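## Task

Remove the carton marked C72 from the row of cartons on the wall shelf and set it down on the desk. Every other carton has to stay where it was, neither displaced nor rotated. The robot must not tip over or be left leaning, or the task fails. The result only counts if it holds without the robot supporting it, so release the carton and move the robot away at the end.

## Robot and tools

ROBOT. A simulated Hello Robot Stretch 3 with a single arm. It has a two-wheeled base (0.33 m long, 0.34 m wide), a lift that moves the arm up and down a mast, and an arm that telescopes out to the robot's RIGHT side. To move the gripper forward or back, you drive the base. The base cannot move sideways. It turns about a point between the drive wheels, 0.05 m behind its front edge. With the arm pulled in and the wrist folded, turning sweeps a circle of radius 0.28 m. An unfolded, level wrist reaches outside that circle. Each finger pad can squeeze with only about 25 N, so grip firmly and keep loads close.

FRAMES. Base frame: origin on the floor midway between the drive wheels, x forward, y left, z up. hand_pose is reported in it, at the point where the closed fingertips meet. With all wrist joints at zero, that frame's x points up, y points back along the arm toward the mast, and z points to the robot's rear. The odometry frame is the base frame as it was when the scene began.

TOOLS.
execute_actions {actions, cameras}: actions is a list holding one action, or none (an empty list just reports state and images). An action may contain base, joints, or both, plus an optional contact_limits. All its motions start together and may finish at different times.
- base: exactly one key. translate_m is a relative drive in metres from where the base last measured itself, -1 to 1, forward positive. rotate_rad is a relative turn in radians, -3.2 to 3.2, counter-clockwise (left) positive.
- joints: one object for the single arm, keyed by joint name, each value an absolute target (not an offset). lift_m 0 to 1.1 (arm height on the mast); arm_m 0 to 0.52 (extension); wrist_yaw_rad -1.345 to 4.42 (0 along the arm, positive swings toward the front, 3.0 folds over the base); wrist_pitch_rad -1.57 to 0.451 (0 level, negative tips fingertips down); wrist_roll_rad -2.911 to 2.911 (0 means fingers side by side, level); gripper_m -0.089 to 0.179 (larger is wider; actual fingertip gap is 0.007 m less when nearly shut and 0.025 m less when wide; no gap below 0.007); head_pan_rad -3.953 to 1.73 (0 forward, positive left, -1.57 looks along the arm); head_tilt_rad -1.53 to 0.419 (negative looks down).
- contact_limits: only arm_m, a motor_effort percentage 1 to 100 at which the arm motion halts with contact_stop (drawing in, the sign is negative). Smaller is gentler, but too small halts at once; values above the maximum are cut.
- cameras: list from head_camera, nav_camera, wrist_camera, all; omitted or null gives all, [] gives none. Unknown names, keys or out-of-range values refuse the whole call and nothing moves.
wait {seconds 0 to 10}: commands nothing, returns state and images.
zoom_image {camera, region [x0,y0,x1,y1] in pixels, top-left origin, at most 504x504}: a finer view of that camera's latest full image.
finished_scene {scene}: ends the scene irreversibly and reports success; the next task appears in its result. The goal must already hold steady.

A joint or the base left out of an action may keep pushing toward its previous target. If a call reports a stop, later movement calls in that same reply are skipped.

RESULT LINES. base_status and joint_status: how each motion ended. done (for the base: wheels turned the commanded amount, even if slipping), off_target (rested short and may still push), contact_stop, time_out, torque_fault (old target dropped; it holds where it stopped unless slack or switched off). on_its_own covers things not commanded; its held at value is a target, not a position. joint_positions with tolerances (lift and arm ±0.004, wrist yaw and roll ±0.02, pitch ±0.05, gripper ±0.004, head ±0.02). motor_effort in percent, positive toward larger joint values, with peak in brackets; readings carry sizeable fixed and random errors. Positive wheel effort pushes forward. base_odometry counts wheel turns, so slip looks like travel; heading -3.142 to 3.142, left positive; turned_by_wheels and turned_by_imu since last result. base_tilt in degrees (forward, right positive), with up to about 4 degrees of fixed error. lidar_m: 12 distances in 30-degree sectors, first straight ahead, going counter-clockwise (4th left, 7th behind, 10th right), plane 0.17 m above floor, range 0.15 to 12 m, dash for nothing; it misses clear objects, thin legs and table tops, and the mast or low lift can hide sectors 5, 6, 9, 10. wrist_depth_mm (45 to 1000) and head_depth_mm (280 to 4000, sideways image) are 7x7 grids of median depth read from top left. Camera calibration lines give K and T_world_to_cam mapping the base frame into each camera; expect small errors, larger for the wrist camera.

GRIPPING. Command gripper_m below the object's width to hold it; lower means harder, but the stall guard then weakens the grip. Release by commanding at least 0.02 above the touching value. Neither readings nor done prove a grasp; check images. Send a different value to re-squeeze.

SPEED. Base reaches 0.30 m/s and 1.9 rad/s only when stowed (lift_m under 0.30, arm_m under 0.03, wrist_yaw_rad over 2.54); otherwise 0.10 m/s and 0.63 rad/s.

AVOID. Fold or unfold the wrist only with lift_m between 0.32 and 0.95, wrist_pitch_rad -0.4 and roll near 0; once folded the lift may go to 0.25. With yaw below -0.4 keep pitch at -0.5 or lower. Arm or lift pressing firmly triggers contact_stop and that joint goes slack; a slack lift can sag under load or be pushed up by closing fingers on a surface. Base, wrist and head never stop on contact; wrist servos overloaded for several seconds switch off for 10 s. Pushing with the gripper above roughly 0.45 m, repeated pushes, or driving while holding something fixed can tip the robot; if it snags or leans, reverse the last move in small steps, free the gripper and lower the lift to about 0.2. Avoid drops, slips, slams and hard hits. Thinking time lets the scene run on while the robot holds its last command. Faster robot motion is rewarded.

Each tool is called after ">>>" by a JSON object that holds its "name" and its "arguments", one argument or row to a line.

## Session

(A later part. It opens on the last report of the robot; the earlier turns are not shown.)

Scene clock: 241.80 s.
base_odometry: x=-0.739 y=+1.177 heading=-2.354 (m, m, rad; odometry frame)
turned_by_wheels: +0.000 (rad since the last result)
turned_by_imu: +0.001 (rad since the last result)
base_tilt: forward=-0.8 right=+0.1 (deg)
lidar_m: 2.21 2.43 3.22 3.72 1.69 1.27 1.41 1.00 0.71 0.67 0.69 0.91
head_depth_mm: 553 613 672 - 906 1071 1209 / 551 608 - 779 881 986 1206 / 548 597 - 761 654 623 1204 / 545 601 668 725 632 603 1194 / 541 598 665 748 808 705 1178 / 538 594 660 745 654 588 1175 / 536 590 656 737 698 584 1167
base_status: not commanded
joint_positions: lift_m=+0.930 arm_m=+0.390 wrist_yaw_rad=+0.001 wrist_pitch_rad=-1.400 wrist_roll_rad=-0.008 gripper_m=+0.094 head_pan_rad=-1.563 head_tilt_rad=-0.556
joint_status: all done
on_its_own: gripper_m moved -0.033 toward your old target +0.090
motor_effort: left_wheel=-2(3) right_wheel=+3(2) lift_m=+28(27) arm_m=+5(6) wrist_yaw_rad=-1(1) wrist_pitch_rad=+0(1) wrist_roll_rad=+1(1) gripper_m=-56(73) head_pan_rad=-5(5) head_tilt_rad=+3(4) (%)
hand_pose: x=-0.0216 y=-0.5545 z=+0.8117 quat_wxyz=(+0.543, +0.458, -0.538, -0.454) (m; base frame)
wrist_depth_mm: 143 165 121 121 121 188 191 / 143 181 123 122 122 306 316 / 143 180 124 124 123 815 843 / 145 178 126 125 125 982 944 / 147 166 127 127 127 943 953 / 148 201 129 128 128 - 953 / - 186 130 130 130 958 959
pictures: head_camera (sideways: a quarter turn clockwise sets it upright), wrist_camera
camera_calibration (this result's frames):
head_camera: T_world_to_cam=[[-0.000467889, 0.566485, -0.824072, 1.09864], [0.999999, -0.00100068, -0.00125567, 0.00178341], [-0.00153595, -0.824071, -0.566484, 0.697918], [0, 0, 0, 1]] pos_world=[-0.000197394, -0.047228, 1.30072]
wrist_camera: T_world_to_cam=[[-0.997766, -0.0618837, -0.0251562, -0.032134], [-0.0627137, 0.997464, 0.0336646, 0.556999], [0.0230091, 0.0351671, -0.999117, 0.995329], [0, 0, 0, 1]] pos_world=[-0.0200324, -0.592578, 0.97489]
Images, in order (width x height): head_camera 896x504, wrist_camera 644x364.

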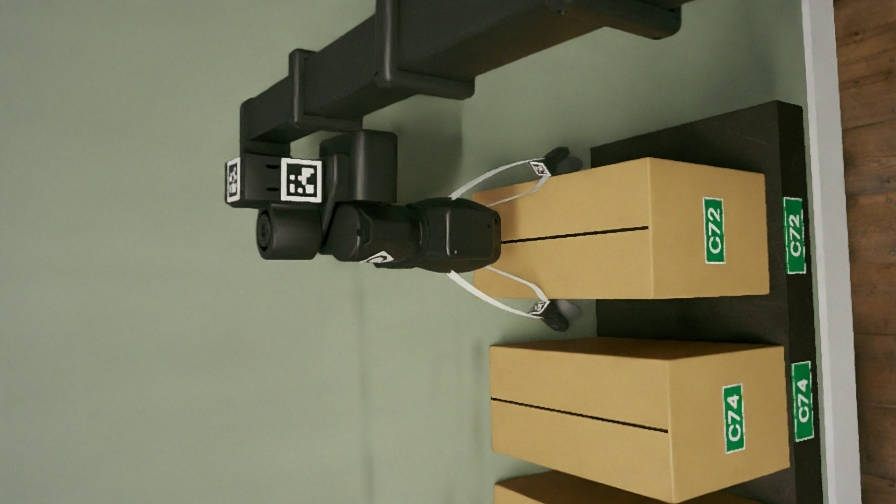

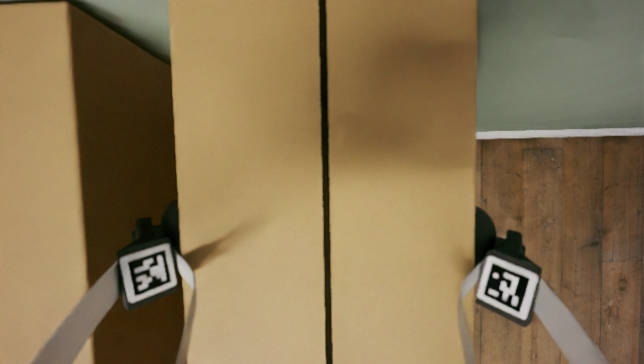

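>>> {"name": "execute_actions", "arguments": {
  "actions": [],
  "cameras": ["wrist_camera"]
}}

Scene clock: 248.13 s.
base_odometry: x=-0.739 y=+1.177 heading=-2.354 (m, m, rad; odometry frame)
turned_by_wheels: +0.000 (rad since the last result)
turned_by_imu: +0.001 (rad since the last result)
base_tilt: forward=-0.8 right=+0.1 (deg)
lidar_m: 2.20 2.43 3.23 3.75 1.69 1.27 1.41 1.00 0.71 0.67 0.69 0.91
head_depth_mm: 553 613 673 - 910 1074 1208 / 551 607 - 779 883 987 1206 / 547 597 - 762 655 625 1204 / 545 601 668 724 632 602 1196 / 542 598 664 748 808 705 1178 / 538 593 660 743 656 589 1175 / 536 589 655 737 699 584 1168
base_status: not commanded
joint_positions: lift_m=+0.930 arm_m=+0.390 wrist_yaw_rad=+0.001 wrist_pitch_rad=-1.400 wrist_roll_rad=-0.008 gripper_m=+0.094 head_pan_rad=-1.563 head_tilt_rad=-0.556
joint_status: all done
motor_effort: left_wheel=-2(3) right_wheel=+2(2) lift_m=+27(27) arm_m=+4(6) wrist_yaw_rad=-1(1) wrist_pitch_rad=+0(1) wrist_roll_rad=+1(1) gripper_m=-56(73) head_pan_rad=-4(5) head_tilt_rad=+2(4) (%)
hand_pose: x=-0.0216 y=-0.5545 z=+0.8117 quat_wxyz=(+0.543, +0.458, -0.538, -0.454) (m; base frame)
wrist_depth_mm: 143 165 121 121 120 188 192 / 143 182 122 123 122 307 316 / 144 179 124 124 124 804 877 / 145 178 126 125 125 943 951 / 146 166 128 127 126 977 986 / 147 200 129 128 128 - 988 / - 185 130 130 129 992 981
pictures: wrist_camera
camera_calibration (this result's frames):
wrist_camera: T_world_to_cam=[[-0.997766, -0.0618839, -0.0251562, -0.0321341], [-0.0627139, 0.997464, 0.0336646, 0.556999], [0.0230091, 0.0351671, -0.999117, 0.995329], [0, 0, 0, 1]] pos_world=[-0.0200324, -0.592578, 0.97489]
Images, in order (width x height): wrist_camera 644x364.

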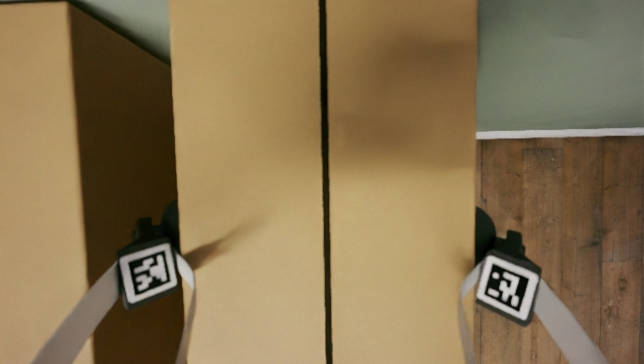

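>>> {"name": "execute_actions", "arguments": {
  "actions": [
    {"joints": {"lift_m": 0.96}}
  ],
  "cameras": ["head_camera","wrist_camera"]
}}

Scene clock: 251.23 s.
base_odometry: x=-0.739 y=+1.177 heading=-2.354 (m, m, rad; odometry frame)
turned_by_wheels: +0.000 (rad since the last result)
turned_by_imu: +0.001 (rad since the last result)
base_tilt: forward=-0.8 right=+0.1 (deg)
lidar_m: 2.20 2.44 3.24 3.73 1.69 1.27 1.41 1.00 0.71 0.67 0.69 0.91
head_depth_mm: 553 611 - 801 888 1048 1212 / 551 598 702 768 882 990 1206 / 548 588 - 748 592 625 1202 / 545 594 663 700 592 603 1192 / 542 596 666 738 807 704 1180 / 538 594 661 744 655 589 1174 / 535 590 656 738 699 584 1168
base_status: not commanded
joint_positions: lift_m=+0.960 arm_m=+0.390 wrist_yaw_rad=+0.001 wrist_pitch_rad=-1.400 wrist_roll_rad=-0.008 gripper_m=+0.094 head_pan_rad=-1.563 head_tilt_rad=-0.556
joint_status: all done
motor_effort: left_wheel=-2(3) right_wheel=+2(2) lift_m=+28(34) arm_m=+5(5) wrist_yaw_rad=+1(0) wrist_pitch_rad=+0(0) wrist_roll_rad=+1(1) gripper_m=-56(57) head_pan_rad=-4(4) head_tilt_rad=+3(3) (%)
hand_pose: x=-0.0216 y=-0.5545 z=+0.8417 quat_wxyz=(+0.543, +0.458, -0.538, -0.454) (m; base frame)
wrist_depth_mm: 171 170 121 121 121 189 192 / 172 181 123 122 122 304 318 / 174 180 124 124 124 810 887 / 175 179 126 125 125 981 984 / 177 177 127 127 126 - - / 179 199 129 128 128 - - / - 186 130 130 130 - -
pictures: head_camera (sideways: a quarter turn clockwise sets it upright), wrist_camera
camera_calibration (this result's frames):
head_camera: T_world_to_cam=[[-0.000468024, 0.566485, -0.824072, 1.09864], [0.999999, -0.00100045, -0.00125567, 0.00178341], [-0.00153576, -0.824072, -0.566484, 0.697918], [0, 0, 0, 1]] pos_world=[-0.000197383, -0.047228, 1.30072]
wrist_camera: T_world_to_cam=[[-0.997766, -0.0618839, -0.0251562, -0.0313797], [-0.0627139, 0.997464, 0.0336647, 0.555989], [0.0230091, 0.0351672, -0.999117, 1.02529], [0, 0, 0, 1]] pos_world=[-0.0200324, -0.592578, 1.00488]
Images, in order (width x height): head_camera 896x504, wrist_camera 644x364.

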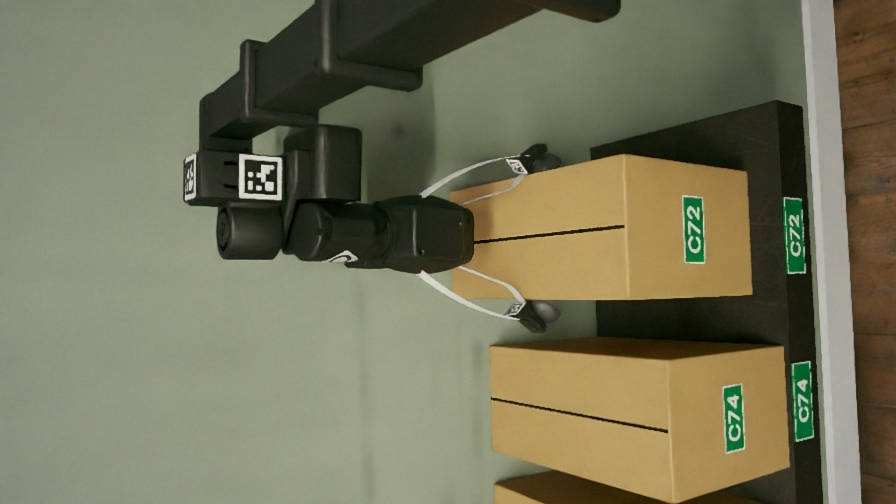

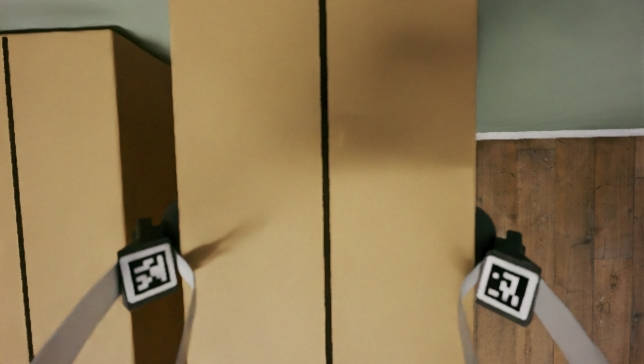

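>>> {"name": "execute_actions", "arguments": {
  "actions": [
    {"joints": {"arm_m": 0.04, "head_tilt_rad": -0.9}}
  ],
  "cameras": ["head_camera","wrist_camera"]
}}

Scene clock: 301.03 s.
base_odometry: x=-0.739 y=+1.177 heading=-2.354 (m, m, rad; odometry frame)
turned_by_wheels: +0.000 (rad since the last result)
turned_by_imu: +0.002 (rad since the last result)
base_tilt: forward=-0.8 right=+0.2 (deg)
lidar_m: 2.20 2.43 3.23 3.72 1.69 1.27 1.41 1.00 0.71 0.67 0.69 0.91
head_depth_mm: 604 674 - - 1371 1258 1134 / 600 685 - - - 1222 382 / 598 691 - - - 389 360 / 594 695 832 797 - 388 355 / 590 691 809 781 737 414 365 / 588 685 665 611 1331 1249 1124 / 583 681 697 629 1323 1246 1122
base_status: not commanded
joint_positions: lift_m=+0.960 arm_m=+0.040 wrist_yaw_rad=+0.001 wrist_pitch_rad=-1.400 wrist_roll_rad=-0.008 gripper_m=+0.094 head_pan_rad=-1.563 head_tilt_rad=-0.889
joint_status: all done
motor_effort: left_wheel=-3(3) right_wheel=+2(2) lift_m=+27(28) arm_m=-3(3) wrist_yaw_rad=-1(1) wrist_pitch_rad=+0(0) wrist_roll_rad=+1(1) gripper_m=-56(56) head_pan_rad=-5(4) head_tilt_rad=-5(24) (%)
hand_pose: x=-0.0216 y=-0.2050 z=+0.8417 quat_wxyz=(+0.543, +0.458, -0.538, -0.454) (m; base frame)
wrist_depth_mm: 362 370 122 121 121 952 951 / - 989 122 122 122 958 952 / - - 124 124 123 983 977 / - - 126 125 125 983 - / - - 127 127 127 - - / - - 129 129 128 - - / - - 130 130 129 - -
pictures: head_camera (sideways: a quarter turn clockwise sets it upright), wrist_camera
camera_calibration (this result's frames):
head_camera: T_world_to_cam=[[-0.00225281, 0.804466, -0.593994, 0.798808], [0.999992, -0.000149238, -0.00399474, 0.00534827], [-0.00330228, -0.593998, -0.804459, 1.00745], [0, 0, 0, 1]] pos_world=[-0.000221789, -0.0441909, 1.28496]
wrist_camera: T_world_to_cam=[[-0.997766, -0.0618838, -0.0251562, -0.00975358], [-0.0627138, 0.997464, 0.0336646, 0.207413], [0.0230091, 0.0351671, -0.999117, 1.013], [0, 0, 0, 1]] pos_world=[-0.0200324, -0.243115, 1.00488]
Images, in order (width x height): head_camera 896x504, wrist_camera 644x364.

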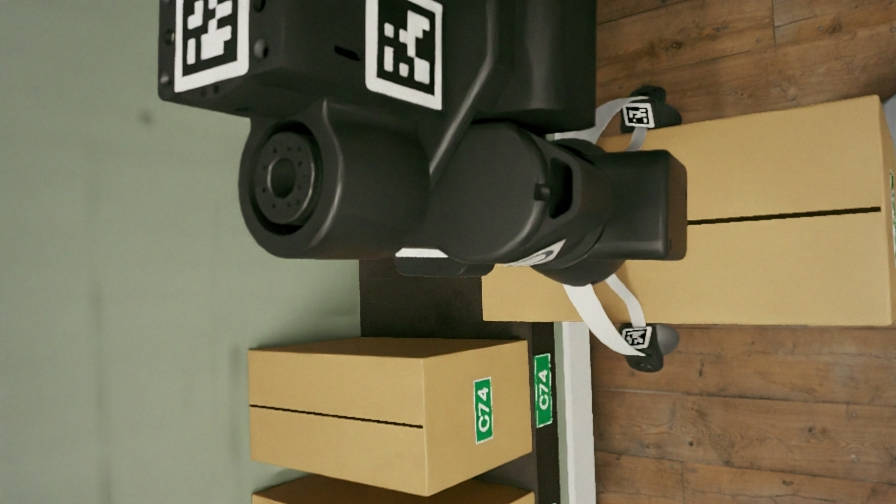

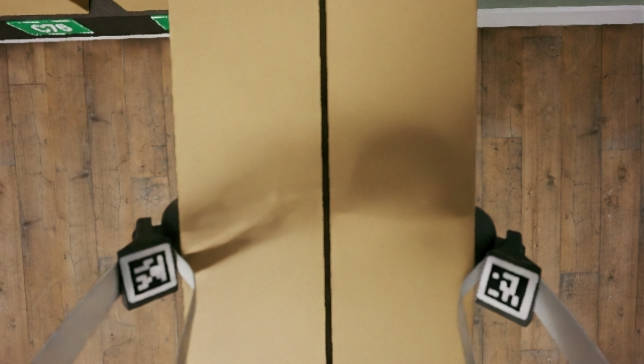

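>>> {"name": "execute_actions", "arguments": {
  "actions": [
    {"base": {"rotate_rad": 1.64}, "joints": {"lift_m": 1.09, "head_pan_rad": 0.0, "head_tilt_rad": -0.4}}
  ],
  "cameras": ["head_camera","wrist_camera"]
}}

>>> {"name": "execute_actions", "arguments": {
  "actions": [
    {"base": {"translate_m": 1.0}}
  ],
  "cameras": []
}}

>>> {"name": "execute_actions", "arguments": {
  "actions": [
    {"base": {"translate_m": 1.0}}
  ],
  "cameras": ["head_camera","wrist_camera"]
}}

Scene clock: 308.23 s.
base_odometry: x=-0.739 y=+1.177 heading=-0.714 (m, m, rad; odometry frame)
turned_by_wheels: +1.640 (rad since the last result)
turned_by_imu: +1.639 (rad since the last result)
base_tilt: forward=-0.9 right=+0.0 (deg)
lidar_m: 3.69 1.69 1.27 1.41 0.93 0.69 0.67 0.70 0.98 2.37 2.48 3.44
head_depth_mm: 3578 3885 - 3121 2213 1702 1387 / 3561 3861 - 3133 2210 1698 1387 / 3604 3868 - 3156 2216 1703 1386 / 3541 3900 - 3132 2200 1697 1390 / 3565 3939 - 3096 2201 1706 1382 / 3572 3880 - 3113 2192 1707 1383 / 3598 3804 - 3082 2188 1692 1385
base_status: done
joint_positions: lift_m=+1.090 arm_m=+0.040 wrist_yaw_rad=+0.001 wrist_pitch_rad=-1.400 wrist_roll_rad=-0.008 gripper_m=+0.094 head_pan_rad=-0.007 head_tilt_rad=-0.409
joint_status: all done
motor_effort: left_wheel=-4(10) right_wheel=+3(5) lift_m=+27(29) arm_m=-4(4) wrist_yaw_rad=-1(0) wrist_pitch_rad=+0(0) wrist_roll_rad=+1(1) gripper_m=-56(56) head_pan_rad=+3(47) head_tilt_rad=+4(27) (%)
hand_pose: x=-0.0216 y=-0.2050 z=+0.9717 quat_wxyz=(+0.543, +0.458, -0.538, -0.454) (m; base frame)
wrist_depth_mm: - - 121 121 120 - 469 / - - 123 123 122 - 470 / - - 124 124 124 - 465 / - - 126 125 125 - 479 / - - 127 127 126 963 482 / - - 128 128 128 - 455 / - - 130 129 130 - 485
pictures: head_camera (sideways: a quarter turn clockwise sets it upright), wrist_camera
camera_calibration (this result's frames):
head_camera: T_world_to_cam=[[-0.439099, 0.00694428, -0.898412, 1.19827], [0.0157663, 0.999876, 0.0000227331, 0.00612303], [0.8983, -0.0141547, -0.439154, 0.526757], [0, 0, 0, 1]] pos_world=[0.0528752, -0.00698728, 1.30786]
wrist_camera: T_world_to_cam=[[-0.997765, -0.0619005, -0.0251534, -0.0064893], [-0.0627304, 0.997463, 0.0336648, 0.20304], [0.0230057, 0.0351675, -0.999117, 1.1429], [0, 0, 0, 1]] pos_world=[-0.0200313, -0.243119, 1.13489]
Images, in order (width x height): head_camera 896x504, wrist_camera 644x364.

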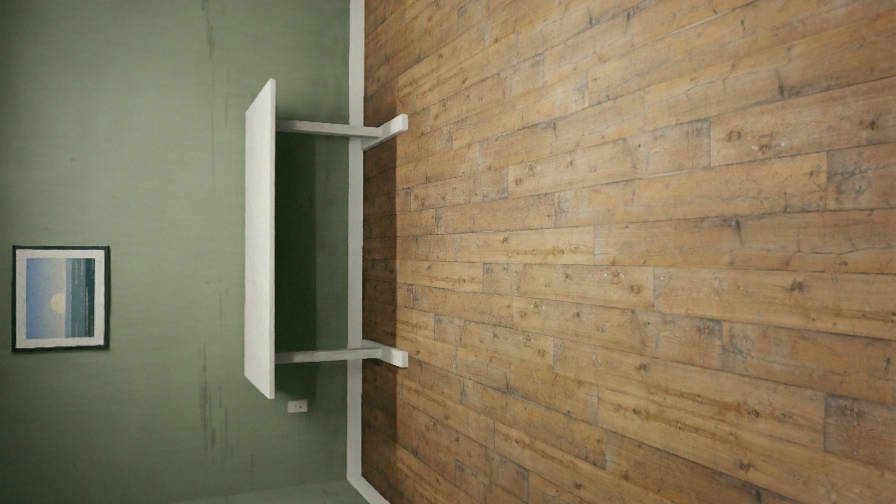

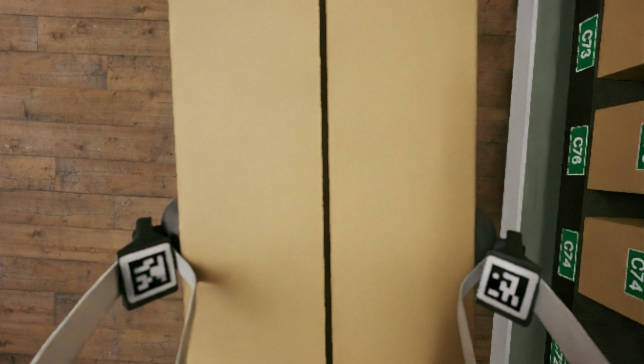

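Scene clock: 319.47 s.
base_odometry: x=+0.017 y=+0.522 heading=-0.714 (m, m, rad; odometry frame)
turned_by_wheels: +0.000 (rad since the last result)
turned_by_imu: +0.003 (rad since the last result)
base_tilt: forward=-0.9 right=+0.0 (deg)
lidar_m: 2.68 1.36 1.04 1.02 1.44 1.73 1.67 1.75 2.43 2.40 2.50 2.74
head_depth_mm: 2697 2903 3092 3114 2209 1693 1393 / 2671 2915 2939 2949 2203 1704 1386 / 2673 2882 3002 3151 2210 1702 1383 / 2677 2884 3040 3135 2209 1703 1385 / 2673 2883 3014 3108 2187 1701 1386 / 2692 2894 3024 2910 2196 1698 1388 / 2677 2890 3140 3097 2199 1691 1375
base_status: done
joint_positions: lift_m=+1.090 arm_m=+0.040 wrist_yaw_rad=+0.001 wrist_pitch_rad=-1.400 wrist_roll_rad=-0.008 gripper_m=+0.094 head_pan_rad=-0.007 head_tilt_rad=-0.409
joint_status: not commanded
motor_effort: left_wheel=-4(6) right_wheel=+3(7) lift_m=+27(28) arm_m=-3(4) wrist_yaw_rad=-1(1) wrist_pitch_rad=+0(0) wrist_roll_rad=+1(1) gripper_m=-56(56) head_pan_rad=+4(3) head_tilt_rad=+3(3) (%)
hand_pose: x=-0.0216 y=-0.2050 z=+0.9717 quat_wxyz=(+0.543, +0.458, -0.538, -0.454) (m; base frame)
wrist_depth_mm: - - 122 121 121 - - / - - 123 122 122 - - / - - 124 124 124 - - / - - 125 125 125 - - / - - 127 127 126 - - / - - 129 128 128 - - / - - 130 130 130 - -
pictures: none
No camera images: the call's "cameras" was empty. Leave "cameras" out to get every camera's image.

Scene clock: 330.70 s.
base_odometry: x=+0.772 y=-0.134 heading=-0.714 (m, m, rad; odometry frame)
turned_by_wheels: +0.000 (rad since the last result)
turned_by_imu: +0.003 (rad since the last result)
base_tilt: forward=-0.9 right=+0.2 (deg)
lidar_m: 1.69 1.70 1.40 0.95 1.42 1.57 2.67 2.80 2.50 2.43 2.51 1.81
head_depth_mm: 1798 1939 2058 1682 2118 1704 1393 / 1796 1939 2058 1686 2211 1709 1388 / 1806 1953 2053 1687 2215 1710 1384 / 1772 1951 2056 1674 2221 1706 1380 / 1781 1951 2056 1673 2185 1702 1387 / 1783 1949 2046 1670 2108 1699 1385 / 1802 1925 2056 1662 2107 1702 1378
base_status: done
joint_positions: lift_m=+1.090 arm_m=+0.040 wrist_yaw_rad=+0.001 wrist_pitch_rad=-1.400 wrist_roll_rad=-0.008 gripper_m=+0.094 head_pan_rad=-0.007 head_tilt_rad=-0.409
joint_status: not commanded
motor_effort: left_wheel=-4(6) right_wheel=+3(7) lift_m=+27(27) arm_m=-4(4) wrist_yaw_rad=-1(1) wrist_pitch_rad=+0(0) wrist_roll_rad=+1(1) gripper_m=-55(56) head_pan_rad=+3(3) head_tilt_rad=+3(3) (%)
hand_pose: x=-0.0216 y=-0.2050 z=+0.9717 quat_wxyz=(+0.543, +0.458, -0.538, -0.454) (m; base frame)
wrist_depth_mm: - - 122 121 121 - - / - - 123 122 122 - - / - - 124 124 123 - - / - - 125 125 125 - - / - - 127 127 127 - - / - - 128 128 128 - - / - - 130 129 129 - -
pictures: head_camera (sideways: a quarter turn clockwise sets it upright), wrist_camera
camera_calibration (this result's frames):
head_camera: T_world_to_cam=[[-0.438954, 0.00694335, -0.898483, 1.19836], [0.0157666, 0.999876, 0.0000241431, 0.00612119], [0.898371, -0.0141554, -0.439008, 0.526567], [0, 0, 0, 1]] pos_world=[0.0528742, -0.00698728, 1.30787]
wrist_camera: T_world_to_cam=[[-0.997765, -0.0618998, -0.0251535, -0.00648912], [-0.0627297, 0.997463, 0.0336648, 0.20304], [0.0230058, 0.0351674, -0.999117, 1.1429], [0, 0, 0, 1]] pos_world=[-0.0200313, -0.243119, 1.13489]
Images, in order (width x height): head_camera 896x504, wrist_camera 644x364.

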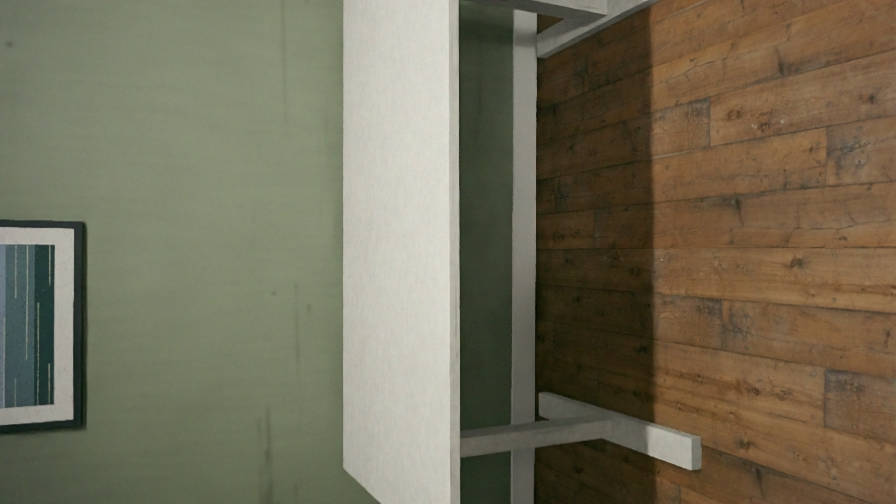

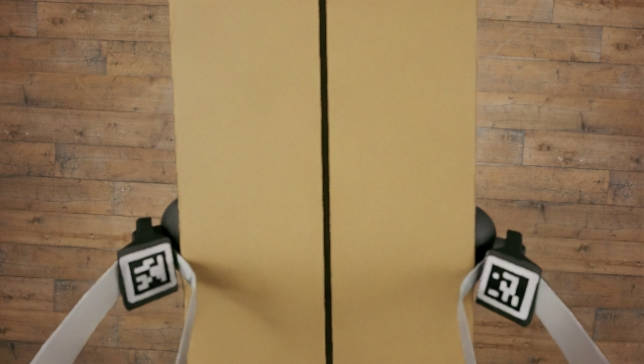

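>>> {"name": "execute_actions", "arguments": {
  "actions": [
    {"base": {"translate_m": 0.9}, "joints": {"head_tilt_rad": -0.8}}
  ],
  "cameras": ["head_camera","nav_camera"]
}}

Scene clock: 364.97 s.
base_odometry: x=+1.452 y=-0.723 heading=-0.715 (m, m, rad; odometry frame)
turned_by_wheels: +0.000 (rad since the last result)
turned_by_imu: +0.003 (rad since the last result)
base_tilt: forward=-0.8 right=+0.1 (deg)
lidar_m: 1.20 0.86 1.37 1.33 1.32 1.80 3.58 3.42 2.52 2.43 1.05 1.08
head_depth_mm: 1050 1159 955 781 693 1315 1154 / 1048 1158 953 781 692 1309 1153 / 1052 1158 950 778 691 1307 1154 / 1055 1158 945 776 689 1303 1148 / 1051 1158 943 775 689 1308 1147 / 1050 1158 943 774 685 1296 1143 / 1054 1156 938 771 685 1299 1146
base_status: done
joint_positions: lift_m=+1.090 arm_m=+0.040 wrist_yaw_rad=+0.001 wrist_pitch_rad=-1.400 wrist_roll_rad=-0.008 gripper_m=+0.094 head_pan_rad=-0.007 head_tilt_rad=-0.790
joint_status: all done
motor_effort: left_wheel=-4(5) right_wheel=+3(6) lift_m=+27(27) arm_m=-4(4) wrist_yaw_rad=-1(1) wrist_pitch_rad=+0(0) wrist_roll_rad=+1(1) gripper_m=-56(57) head_pan_rad=+3(4) head_tilt_rad=-3(25) (%)
hand_pose: x=-0.0216 y=-0.2050 z=+0.9717 quat_wxyz=(+0.543, +0.458, -0.538, -0.454) (m; base frame)
wrist_depth_mm: - - 121 121 122 - - / - - 123 122 122 - - / - - 124 124 124 - - / - - 126 125 125 - - / - - 127 127 126 - - / - - 129 128 128 - - / 441 - 131 130 130 - -
pictures: head_camera (sideways: a quarter turn clockwise sets it upright), nav_camera (sideways: a quarter turn counterclockwise sets it upright)
camera_calibration (this result's frames):
head_camera: T_world_to_cam=[[-0.741824, 0.0089342, -0.670535, 0.903049], [0.0149462, 0.999883, -0.00321283, 0.0103396], [0.670428, -0.0124053, -0.741871, 0.921955], [0, 0, 0, 1]] pos_world=[0.0516447, -0.00696924, 1.28953]
nav_camera: T_world_to_cam=[[0.718893, -0.014053, 0.694979, -0.865094], [0.0250288, -0.998624, -0.0460829, 0.105845], [0.69467, 0.0505231, -0.717552, 0.886555], [0, 0, 0, 1]] pos_world=[0.00339647, 0.0487505, 1.24225]
Images, in order (width x height): head_camera 896x504, nav_camera 672x504.

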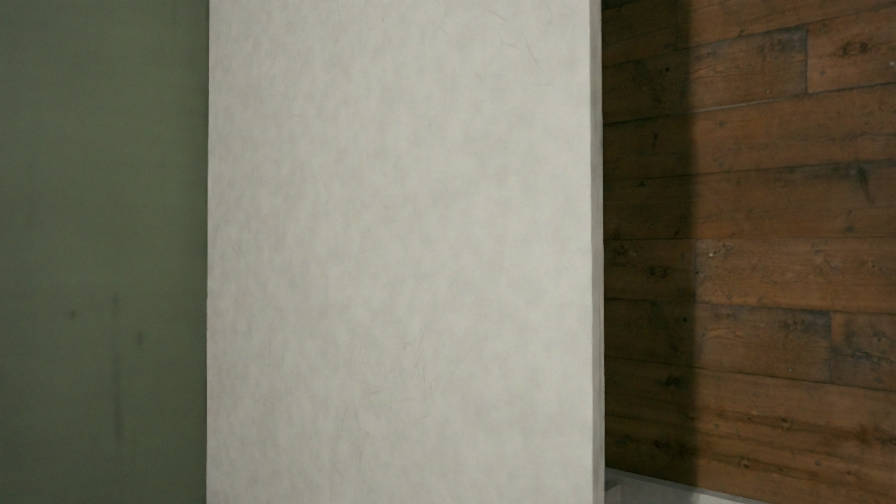

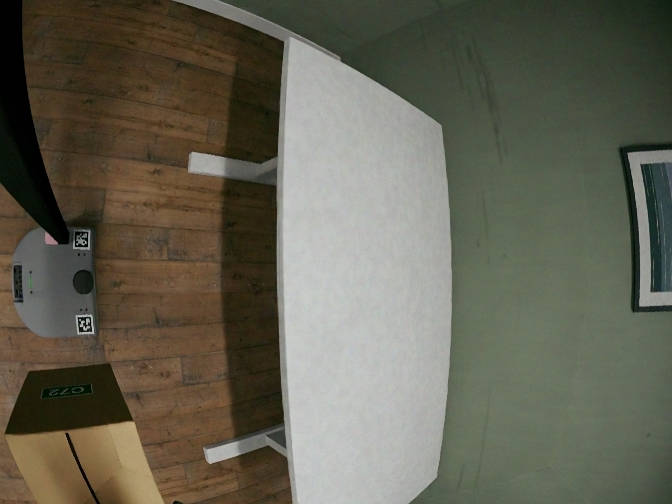

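>>> {"name": "execute_actions", "arguments": {
  "actions": [
    {"base": {"rotate_rad": 1.55}, "joints": {"head_pan_rad": -1.57, "head_tilt_rad": -0.6}}
  ],
  "cameras": []
}}

>>> {"name": "execute_actions", "arguments": {
  "actions": [
    {"joints": {"arm_m": 0.46, "lift_m": 1.04}}
  ]
}}

Scene clock: 373.67 s.
base_odometry: x=+1.452 y=-0.723 heading=+0.835 (m, m, rad; odometry frame)
turned_by_wheels: +1.550 (rad since the last result)
turned_by_imu: +1.549 (rad since the last result)
base_tilt: forward=-0.7 right=+0.1 (deg)
lidar_m: 1.33 1.32 1.33 3.59 3.46 2.54 2.43 1.05 1.07 1.20 0.86 1.38
head_depth_mm: - - - - 774 657 1209 / - - - - - - - / - - - - - - - / 1015 1133 1225 - - - - / 1015 1132 1222 968 793 324 288 / 1014 1126 1228 969 767 653 1205 / 1016 1131 1227 961 767 651 1224
base_status: done
joint_positions: lift_m=+1.090 arm_m=+0.040 wrist_yaw_rad=+0.001 wrist_pitch_rad=-1.400 wrist_roll_rad=-0.008 gripper_m=+0.094 head_pan_rad=-1.563 head_tilt_rad=-0.606
joint_status: all done
motor_effort: left_wheel=-4(10) right_wheel=+3(5) lift_m=+28(27) arm_m=-4(3) wrist_yaw_rad=-1(0) wrist_pitch_rad=+0(0) wrist_roll_rad=+1(1) gripper_m=-56(55) head_pan_rad=-5(48) head_tilt_rad=+2(14) (%)
hand_pose: x=-0.0216 y=-0.2050 z=+0.9717 quat_wxyz=(+0.543, +0.458, -0.538, -0.454) (m; base frame)
wrist_depth_mm: 405 403 121 121 121 400 399 / - - 123 122 122 - - / - - 124 124 124 - - / - - 126 125 125 - - / - - 127 127 127 - - / - - 129 128 128 - - / - - 131 130 129 - -
pictures: none
No camera images: the call's "cameras" was empty. Leave "cameras" out to get every camera's image.

Scene clock: 377.97 s.
base_odometry: x=+1.452 y=-0.723 heading=+0.835 (m, m, rad; odometry frame)
turned_by_wheels: +0.000 (rad since the last result)
turned_by_imu: +0.001 (rad since the last result)
base_tilt: forward=-0.9 right=+0.3 (deg)
lidar_m: 1.33 1.32 1.32 3.58 3.45 2.53 2.43 1.06 1.07 1.21 0.85 1.38
head_depth_mm: 986 1168 1227 976 774 673 1235 / 971 1130 1226 975 771 672 1231 / - 1161 1228 592 707 674 1230 / 1001 1115 726 589 646 671 1228 / 1013 1127 1231 934 747 654 1230 / 1015 1128 1230 964 766 652 1227 / 1015 1129 1225 966 765 649 1222
base_status: not commanded
joint_positions: lift_m=+1.040 arm_m=+0.460 wrist_yaw_rad=+0.001 wrist_pitch_rad=-1.400 wrist_roll_rad=-0.008 gripper_m=+0.094 head_pan_rad=-1.563 head_tilt_rad=-0.606
joint_status: all done
motor_effort: left_wheel=-4(4) right_wheel=+3(3) lift_m=+17(28) arm_m=+6(4) wrist_yaw_rad=+0(0) wrist_pitch_rad=+0(0) wrist_roll_rad=+1(1) gripper_m=-56(56) head_pan_rad=-4(4) head_tilt_rad=+2(3) (%)
hand_pose: x=-0.0216 y=-0.6245 z=+0.9224 quat_wxyz=(+0.543, +0.458, -0.538, -0.454) (m; base frame)
wrist_depth_mm: 356 355 121 121 121 350 350 / 363 360 122 123 122 351 349 / 364 358 124 124 123 358 358 / 366 368 125 125 125 360 359 / 371 368 127 127 126 361 361 / 372 374 129 128 128 - 364 / 376 376 130 130 130 373 367
pictures: head_camera (sideways: a quarter turn clockwise sets it upright), nav_camera (sideways: a quarter turn counterclockwise sets it upright), wrist_camera
camera_calibration (this result's frames):
head_camera: T_world_to_cam=[[-0.000773389, 0.606755, -0.794888, 1.0606], [0.999998, -0.000928572, -0.00168175, 0.00233803], [-0.00175852, -0.794888, -0.606753, 0.750308], [0, 0, 0, 1]] pos_world=[-0.000198336, -0.04711, 1.29831]
nav_camera: T_world_to_cam=[[-0.0047077, -0.579816, 0.814734, -1.01677], [-0.998097, -0.0473642, -0.0394746, 0.103493], [0.0614773, -0.813369, -0.57849, 0.709531], [0, 0, 0, 1]] pos_world=[0.0548894, -0.00752626, 1.24294]
wrist_camera: T_world_to_cam=[[-0.99778, -0.0616586, -0.0251763, -0.0335234], [-0.0624893, 0.997478, 0.0336632, 0.62308], [0.0230372, 0.0351617, -0.999116, 1.10835], [0, 0, 0, 1]] pos_world=[-0.0200464, -0.662547, 1.08555]
Images, in order (width x height): head_camera 896x504, nav_camera 672x504, wrist_camera 644x364.

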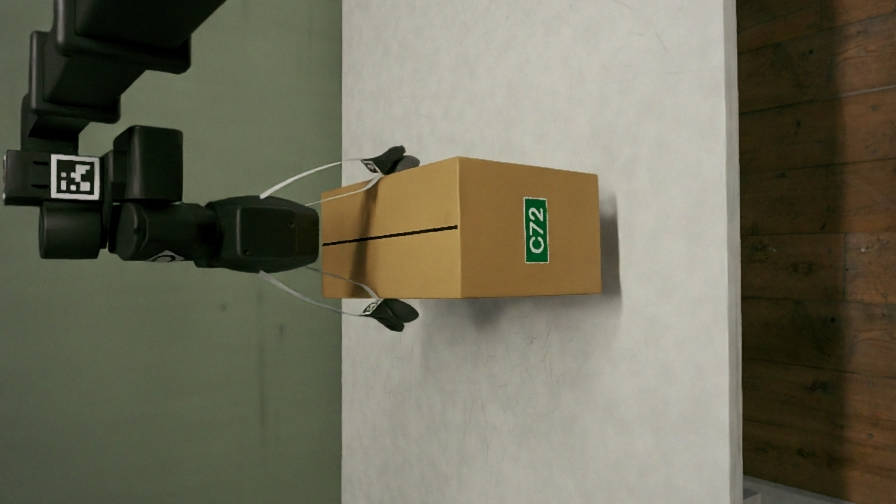

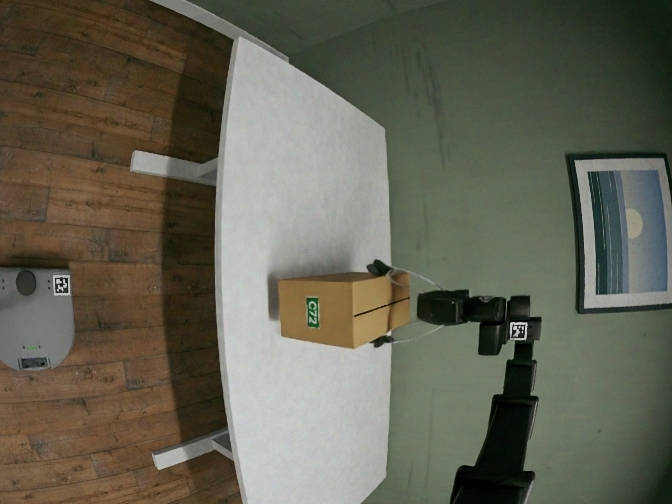

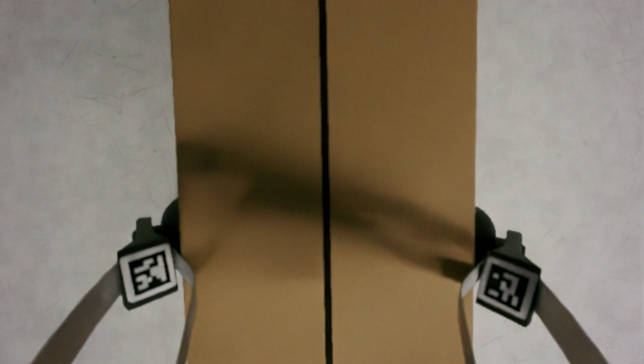

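>>> {"name": "execute_actions", "arguments": {
  "actions": [
    {"joints": {"lift_m": 1.005}}
  ],
  "cameras": ["head_camera","wrist_camera"]
}}

Scene clock: 381.87 s.
base_odometry: x=+1.452 y=-0.723 heading=+0.835 (m, m, rad; odometry frame)
turned_by_wheels: +0.000 (rad since the last result)
turned_by_imu: +0.001 (rad since the last result)
base_tilt: forward=-0.8 right=+0.1 (deg)
lidar_m: 1.33 1.32 1.33 3.59 3.45 2.54 2.43 1.06 1.07 1.21 0.86 1.38
head_depth_mm: 1013 - 1231 975 774 673 1234 / 1001 1155 1226 974 773 673 1234 / 987 - 1223 641 683 672 1232 / 1001 1121 763 629 645 671 1228 / 1013 1131 1225 932 748 652 1229 / 1014 1126 1230 966 768 652 1228 / 1017 1128 1226 965 766 650 1226
base_status: not commanded
joint_positions: lift_m=+1.005 arm_m=+0.460 wrist_yaw_rad=+0.001 wrist_pitch_rad=-1.400 wrist_roll_rad=-0.008 gripper_m=+0.094 head_pan_rad=-1.563 head_tilt_rad=-0.606
joint_status: all done
motor_effort: left_wheel=-4(4) right_wheel=+3(3) lift_m=+17(22) arm_m=+6(6) wrist_yaw_rad=-1(1) wrist_pitch_rad=+0(0) wrist_roll_rad=+1(1) gripper_m=-55(56) head_pan_rad=-4(5) head_tilt_rad=+2(2) (%)
hand_pose: x=-0.0216 y=-0.6245 z=+0.8874 quat_wxyz=(+0.543, +0.458, -0.538, -0.454) (m; base frame)
wrist_depth_mm: 322 321 122 121 121 315 319 / 326 322 123 122 122 323 317 / 328 326 124 124 124 321 320 / 330 328 126 125 125 326 326 / 337 333 127 127 127 325 328 / 338 336 128 129 128 - 330 / 343 335 130 130 130 336 332
pictures: head_camera (sideways: a quarter turn clockwise sets it upright), wrist_camera
camera_calibration (this result's frames):
head_camera: T_world_to_cam=[[-0.000773314, 0.606755, -0.794889, 1.0606], [0.999998, -0.000928691, -0.00168175, 0.00233802], [-0.00175861, -0.794888, -0.606753, 0.750308], [0, 0, 0, 1]] pos_world=[-0.000198342, -0.04711, 1.29831]
wrist_camera: T_world_to_cam=[[-0.99778, -0.0616584, -0.0251763, -0.0344041], [-0.0624892, 0.997478, 0.0336632, 0.624259], [0.0230372, 0.0351617, -0.999116, 1.0734], [0, 0, 0, 1]] pos_world=[-0.0200464, -0.662548, 1.05057]
Images, in order (width x height): head_camera 896x504, wrist_camera 644x364.

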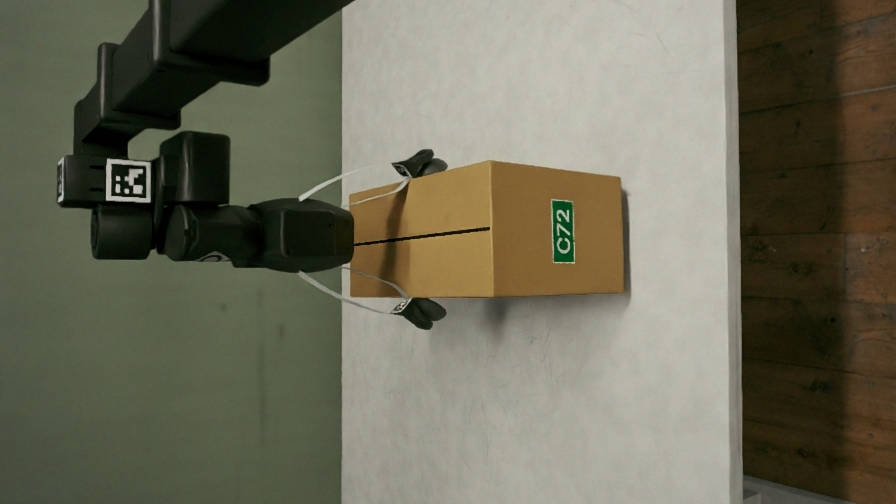

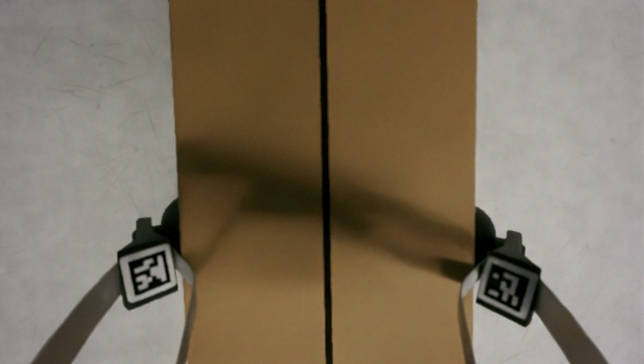

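>>> {"name": "execute_actions", "arguments": {
  "actions": [
    {"joints": {"lift_m": 0.995}}
  ],
  "cameras": ["head_camera","wrist_camera"]
}}

Scene clock: 384.23 s.
base_odometry: x=+1.452 y=-0.723 heading=+0.835 (m, m, rad; odometry frame)
turned_by_wheels: +0.000 (rad since the last result)
turned_by_imu: +0.001 (rad since the last result)
base_tilt: forward=-0.8 right=+0.1 (deg)
lidar_m: 1.33 1.32 1.32 3.58 3.44 2.53 2.43 1.05 1.07 1.20 0.86 1.38
head_depth_mm: 1016 - 1197 977 776 673 1229 / 1000 1166 1231 977 772 672 1235 / 1000 - 1229 671 684 672 1233 / 1016 1132 1191 645 644 672 1230 / 1015 1131 1227 933 747 653 1226 / 1015 1132 1229 963 767 651 1232 / 1015 1125 1226 962 765 651 1220
base_status: not commanded
joint_positions: lift_m=+0.995 arm_m=+0.460 wrist_yaw_rad=+0.001 wrist_pitch_rad=-1.400 wrist_roll_rad=-0.008 gripper_m=+0.094 head_pan_rad=-1.563 head_tilt_rad=-0.606
joint_status: all done
motor_effort: left_wheel=-4(4) right_wheel=+4(3) lift_m=+17(18) arm_m=+6(6) wrist_yaw_rad=-1(1) wrist_pitch_rad=+0(0) wrist_roll_rad=+1(1) gripper_m=-56(56) head_pan_rad=-5(4) head_tilt_rad=+2(2) (%)
hand_pose: x=-0.0216 y=-0.6245 z=+0.8774 quat_wxyz=(+0.543, +0.458, -0.538, -0.454) (m; base frame)
wrist_depth_mm: 313 311 122 121 120 307 306 / 315 316 123 122 122 309 308 / 318 319 124 124 123 311 310 / 323 320 126 126 125 315 313 / 322 322 127 127 126 320 317 / 327 325 129 128 128 - 319 / 330 330 130 130 129 324 324
pictures: head_camera (sideways: a quarter turn clockwise sets it upright), wrist_camera
camera_calibration (this result's frames):
head_camera: T_world_to_cam=[[-0.000773315, 0.606755, -0.794889, 1.0606], [0.999998, -0.000928691, -0.00168175, 0.00233802], [-0.00175861, -0.794888, -0.606753, 0.750308], [0, 0, 0, 1]] pos_world=[-0.000198342, -0.04711, 1.29831]
wrist_camera: T_world_to_cam=[[-0.99778, -0.0616585, -0.0251763, -0.034656], [-0.0624892, 0.997478, 0.0336633, 0.624595], [0.0230372, 0.0351618, -0.999116, 1.0634], [0, 0, 0, 1]] pos_world=[-0.0200464, -0.662548, 1.04056]
Images, in order (width x height): head_camera 896x504, wrist_camera 644x364.

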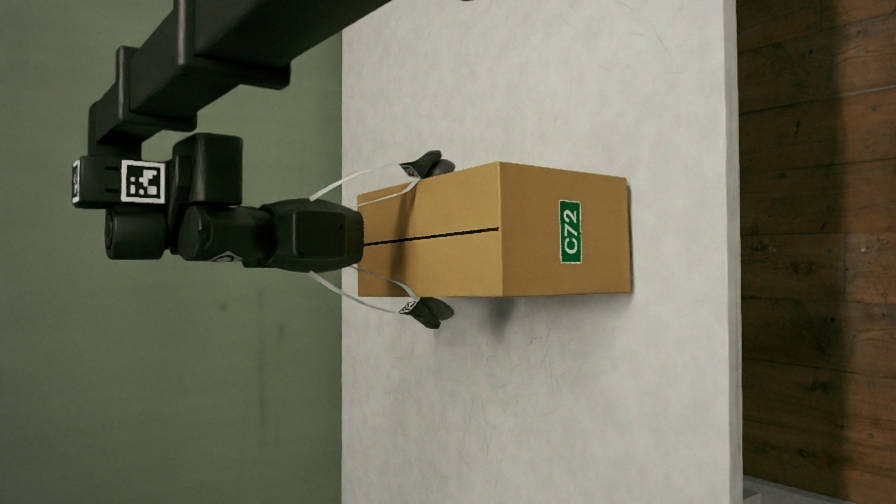

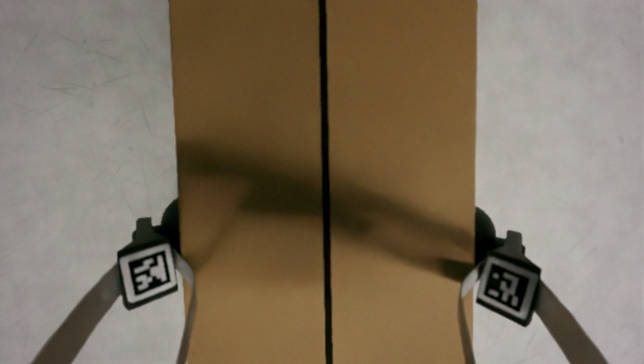

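>>> {"name": "execute_actions", "arguments": {
  "actions": [
    {"joints": {"lift_m": 0.989}}
  ],
  "cameras": ["wrist_camera"]
}}

Scene clock: 386.80 s.
base_odometry: x=+1.452 y=-0.723 heading=+0.835 (m, m, rad; odometry frame)
turned_by_wheels: +0.000 (rad since the last result)
turned_by_imu: +0.001 (rad since the last result)
base_tilt: forward=-0.8 right=+0.1 (deg)
lidar_m: 1.33 1.32 1.32 3.58 3.46 2.54 2.43 1.06 1.07 1.21 0.85 1.38
head_depth_mm: 1014 - 1200 975 774 674 1234 / 996 1164 1224 973 773 672 1229 / 999 - 1231 683 682 673 1233 / 1017 1129 1189 655 643 672 1233 / 1015 1135 1230 932 748 652 1229 / 1013 1131 1222 967 768 651 1227 / 1015 1132 1229 966 765 651 1228
base_status: not commanded
joint_positions: lift_m=+0.989 arm_m=+0.460 wrist_yaw_rad=+0.001 wrist_pitch_rad=-1.400 wrist_roll_rad=-0.008 gripper_m=+0.094 head_pan_rad=-1.563 head_tilt_rad=-0.606
joint_status: all done
motor_effort: left_wheel=-4(4) right_wheel=+3(3) lift_m=+17(18) arm_m=+5(5) wrist_yaw_rad=-1(0) wrist_pitch_rad=+0(0) wrist_roll_rad=+1(1) gripper_m=-56(57) head_pan_rad=-4(4) head_tilt_rad=+3(2) (%)
hand_pose: x=-0.0216 y=-0.6245 z=+0.8714 quat_wxyz=(+0.543, +0.458, -0.538, -0.454) (m; base frame)
wrist_depth_mm: 305 306 121 121 121 303 301 / 309 309 123 122 122 305 303 / 311 310 124 124 124 306 305 / 316 314 126 125 125 311 309 / 317 318 127 127 127 312 311 / 319 317 129 129 128 - 315 / 323 322 130 130 129 318 315
pictures: wrist_camera
camera_calibration (this result's frames):
wrist_camera: T_world_to_cam=[[-0.99778, -0.0616586, -0.0251763, -0.0348071], [-0.0624893, 0.997478, 0.0336633, 0.624797], [0.0230372, 0.0351618, -0.999116, 1.05741], [0, 0, 0, 1]] pos_world=[-0.0200464, -0.662548, 1.03456]
Images, in order (width x height): wrist_camera 644x364.

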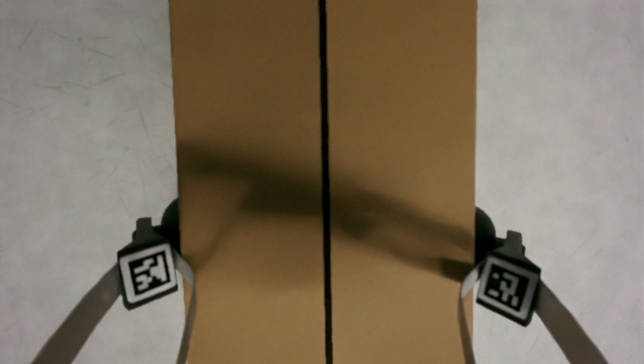

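>>> {"name": "execute_actions", "arguments": {
  "actions": [
    {"joints": {"lift_m": 0.982}}
  ],
  "cameras": ["head_camera"]
}}

Scene clock: 391.47 s.
base_odometry: x=+1.452 y=-0.723 heading=+0.835 (m, m, rad; odometry frame)
turned_by_wheels: +0.000 (rad since the last result)
turned_by_imu: +0.001 (rad since the last result)
base_tilt: forward=-0.8 right=+0.1 (deg)
lidar_m: 1.33 1.32 1.32 3.59 3.48 2.53 2.43 1.06 1.06 1.21 0.85 1.38
head_depth_mm: 1013 1095 - 979 774 675 1237 / 1015 - 1226 976 773 672 1235 / 999 - 1227 704 679 672 1238 / 1014 1131 - 665 643 671 1233 / 1013 1130 1229 916 748 654 1232 / 1016 1131 1226 967 767 652 1228 / 1016 1130 1225 963 765 652 1223
base_status: not commanded
joint_positions: lift_m=+0.982 arm_m=+0.460 wrist_yaw_rad=+0.001 wrist_pitch_rad=-1.400 wrist_roll_rad=-0.008 gripper_m=+0.094 head_pan_rad=-1.563 head_tilt_rad=-0.606
joint_status: all done
motor_effort: left_wheel=-3(4) right_wheel=+2(3) lift_m=+14(14) arm_m=+5(6) wrist_yaw_rad=+0(0) wrist_pitch_rad=+0(0) wrist_roll_rad=+1(1) gripper_m=-56(57) head_pan_rad=-4(4) head_tilt_rad=+3(3) (%)
hand_pose: x=-0.0216 y=-0.6244 z=+0.8646 quat_wxyz=(+0.543, +0.458, -0.538, -0.454) (m; base frame)
wrist_depth_mm: 300 300 123 123 122 295 294 / 304 302 124 124 123 298 295 / 306 303 125 124 125 300 299 / 311 306 126 125 126 303 303 / 309 309 127 127 126 304 304 / 313 - 128 128 128 - 309 / 319 315 130 130 129 313 313
pictures: head_camera (sideways: a quarter turn clockwise sets it upright)
camera_calibration (this result's frames):
head_camera: T_world_to_cam=[[-0.000773387, 0.606755, -0.794889, 1.0606], [0.999998, -0.000928572, -0.00168175, 0.00233802], [-0.00175852, -0.794888, -0.606753, 0.750308], [0, 0, 0, 1]] pos_world=[-0.000198336, -0.04711, 1.29831]
Images, in order (width x height): head_camera 896x504.

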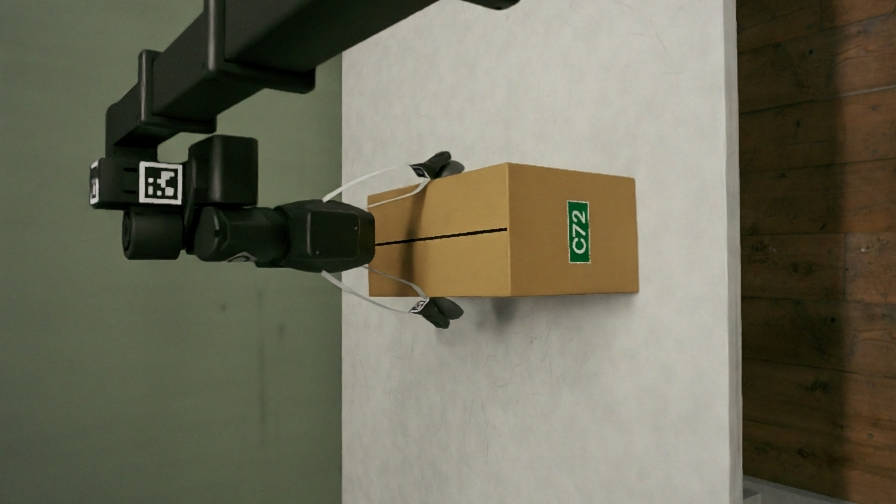

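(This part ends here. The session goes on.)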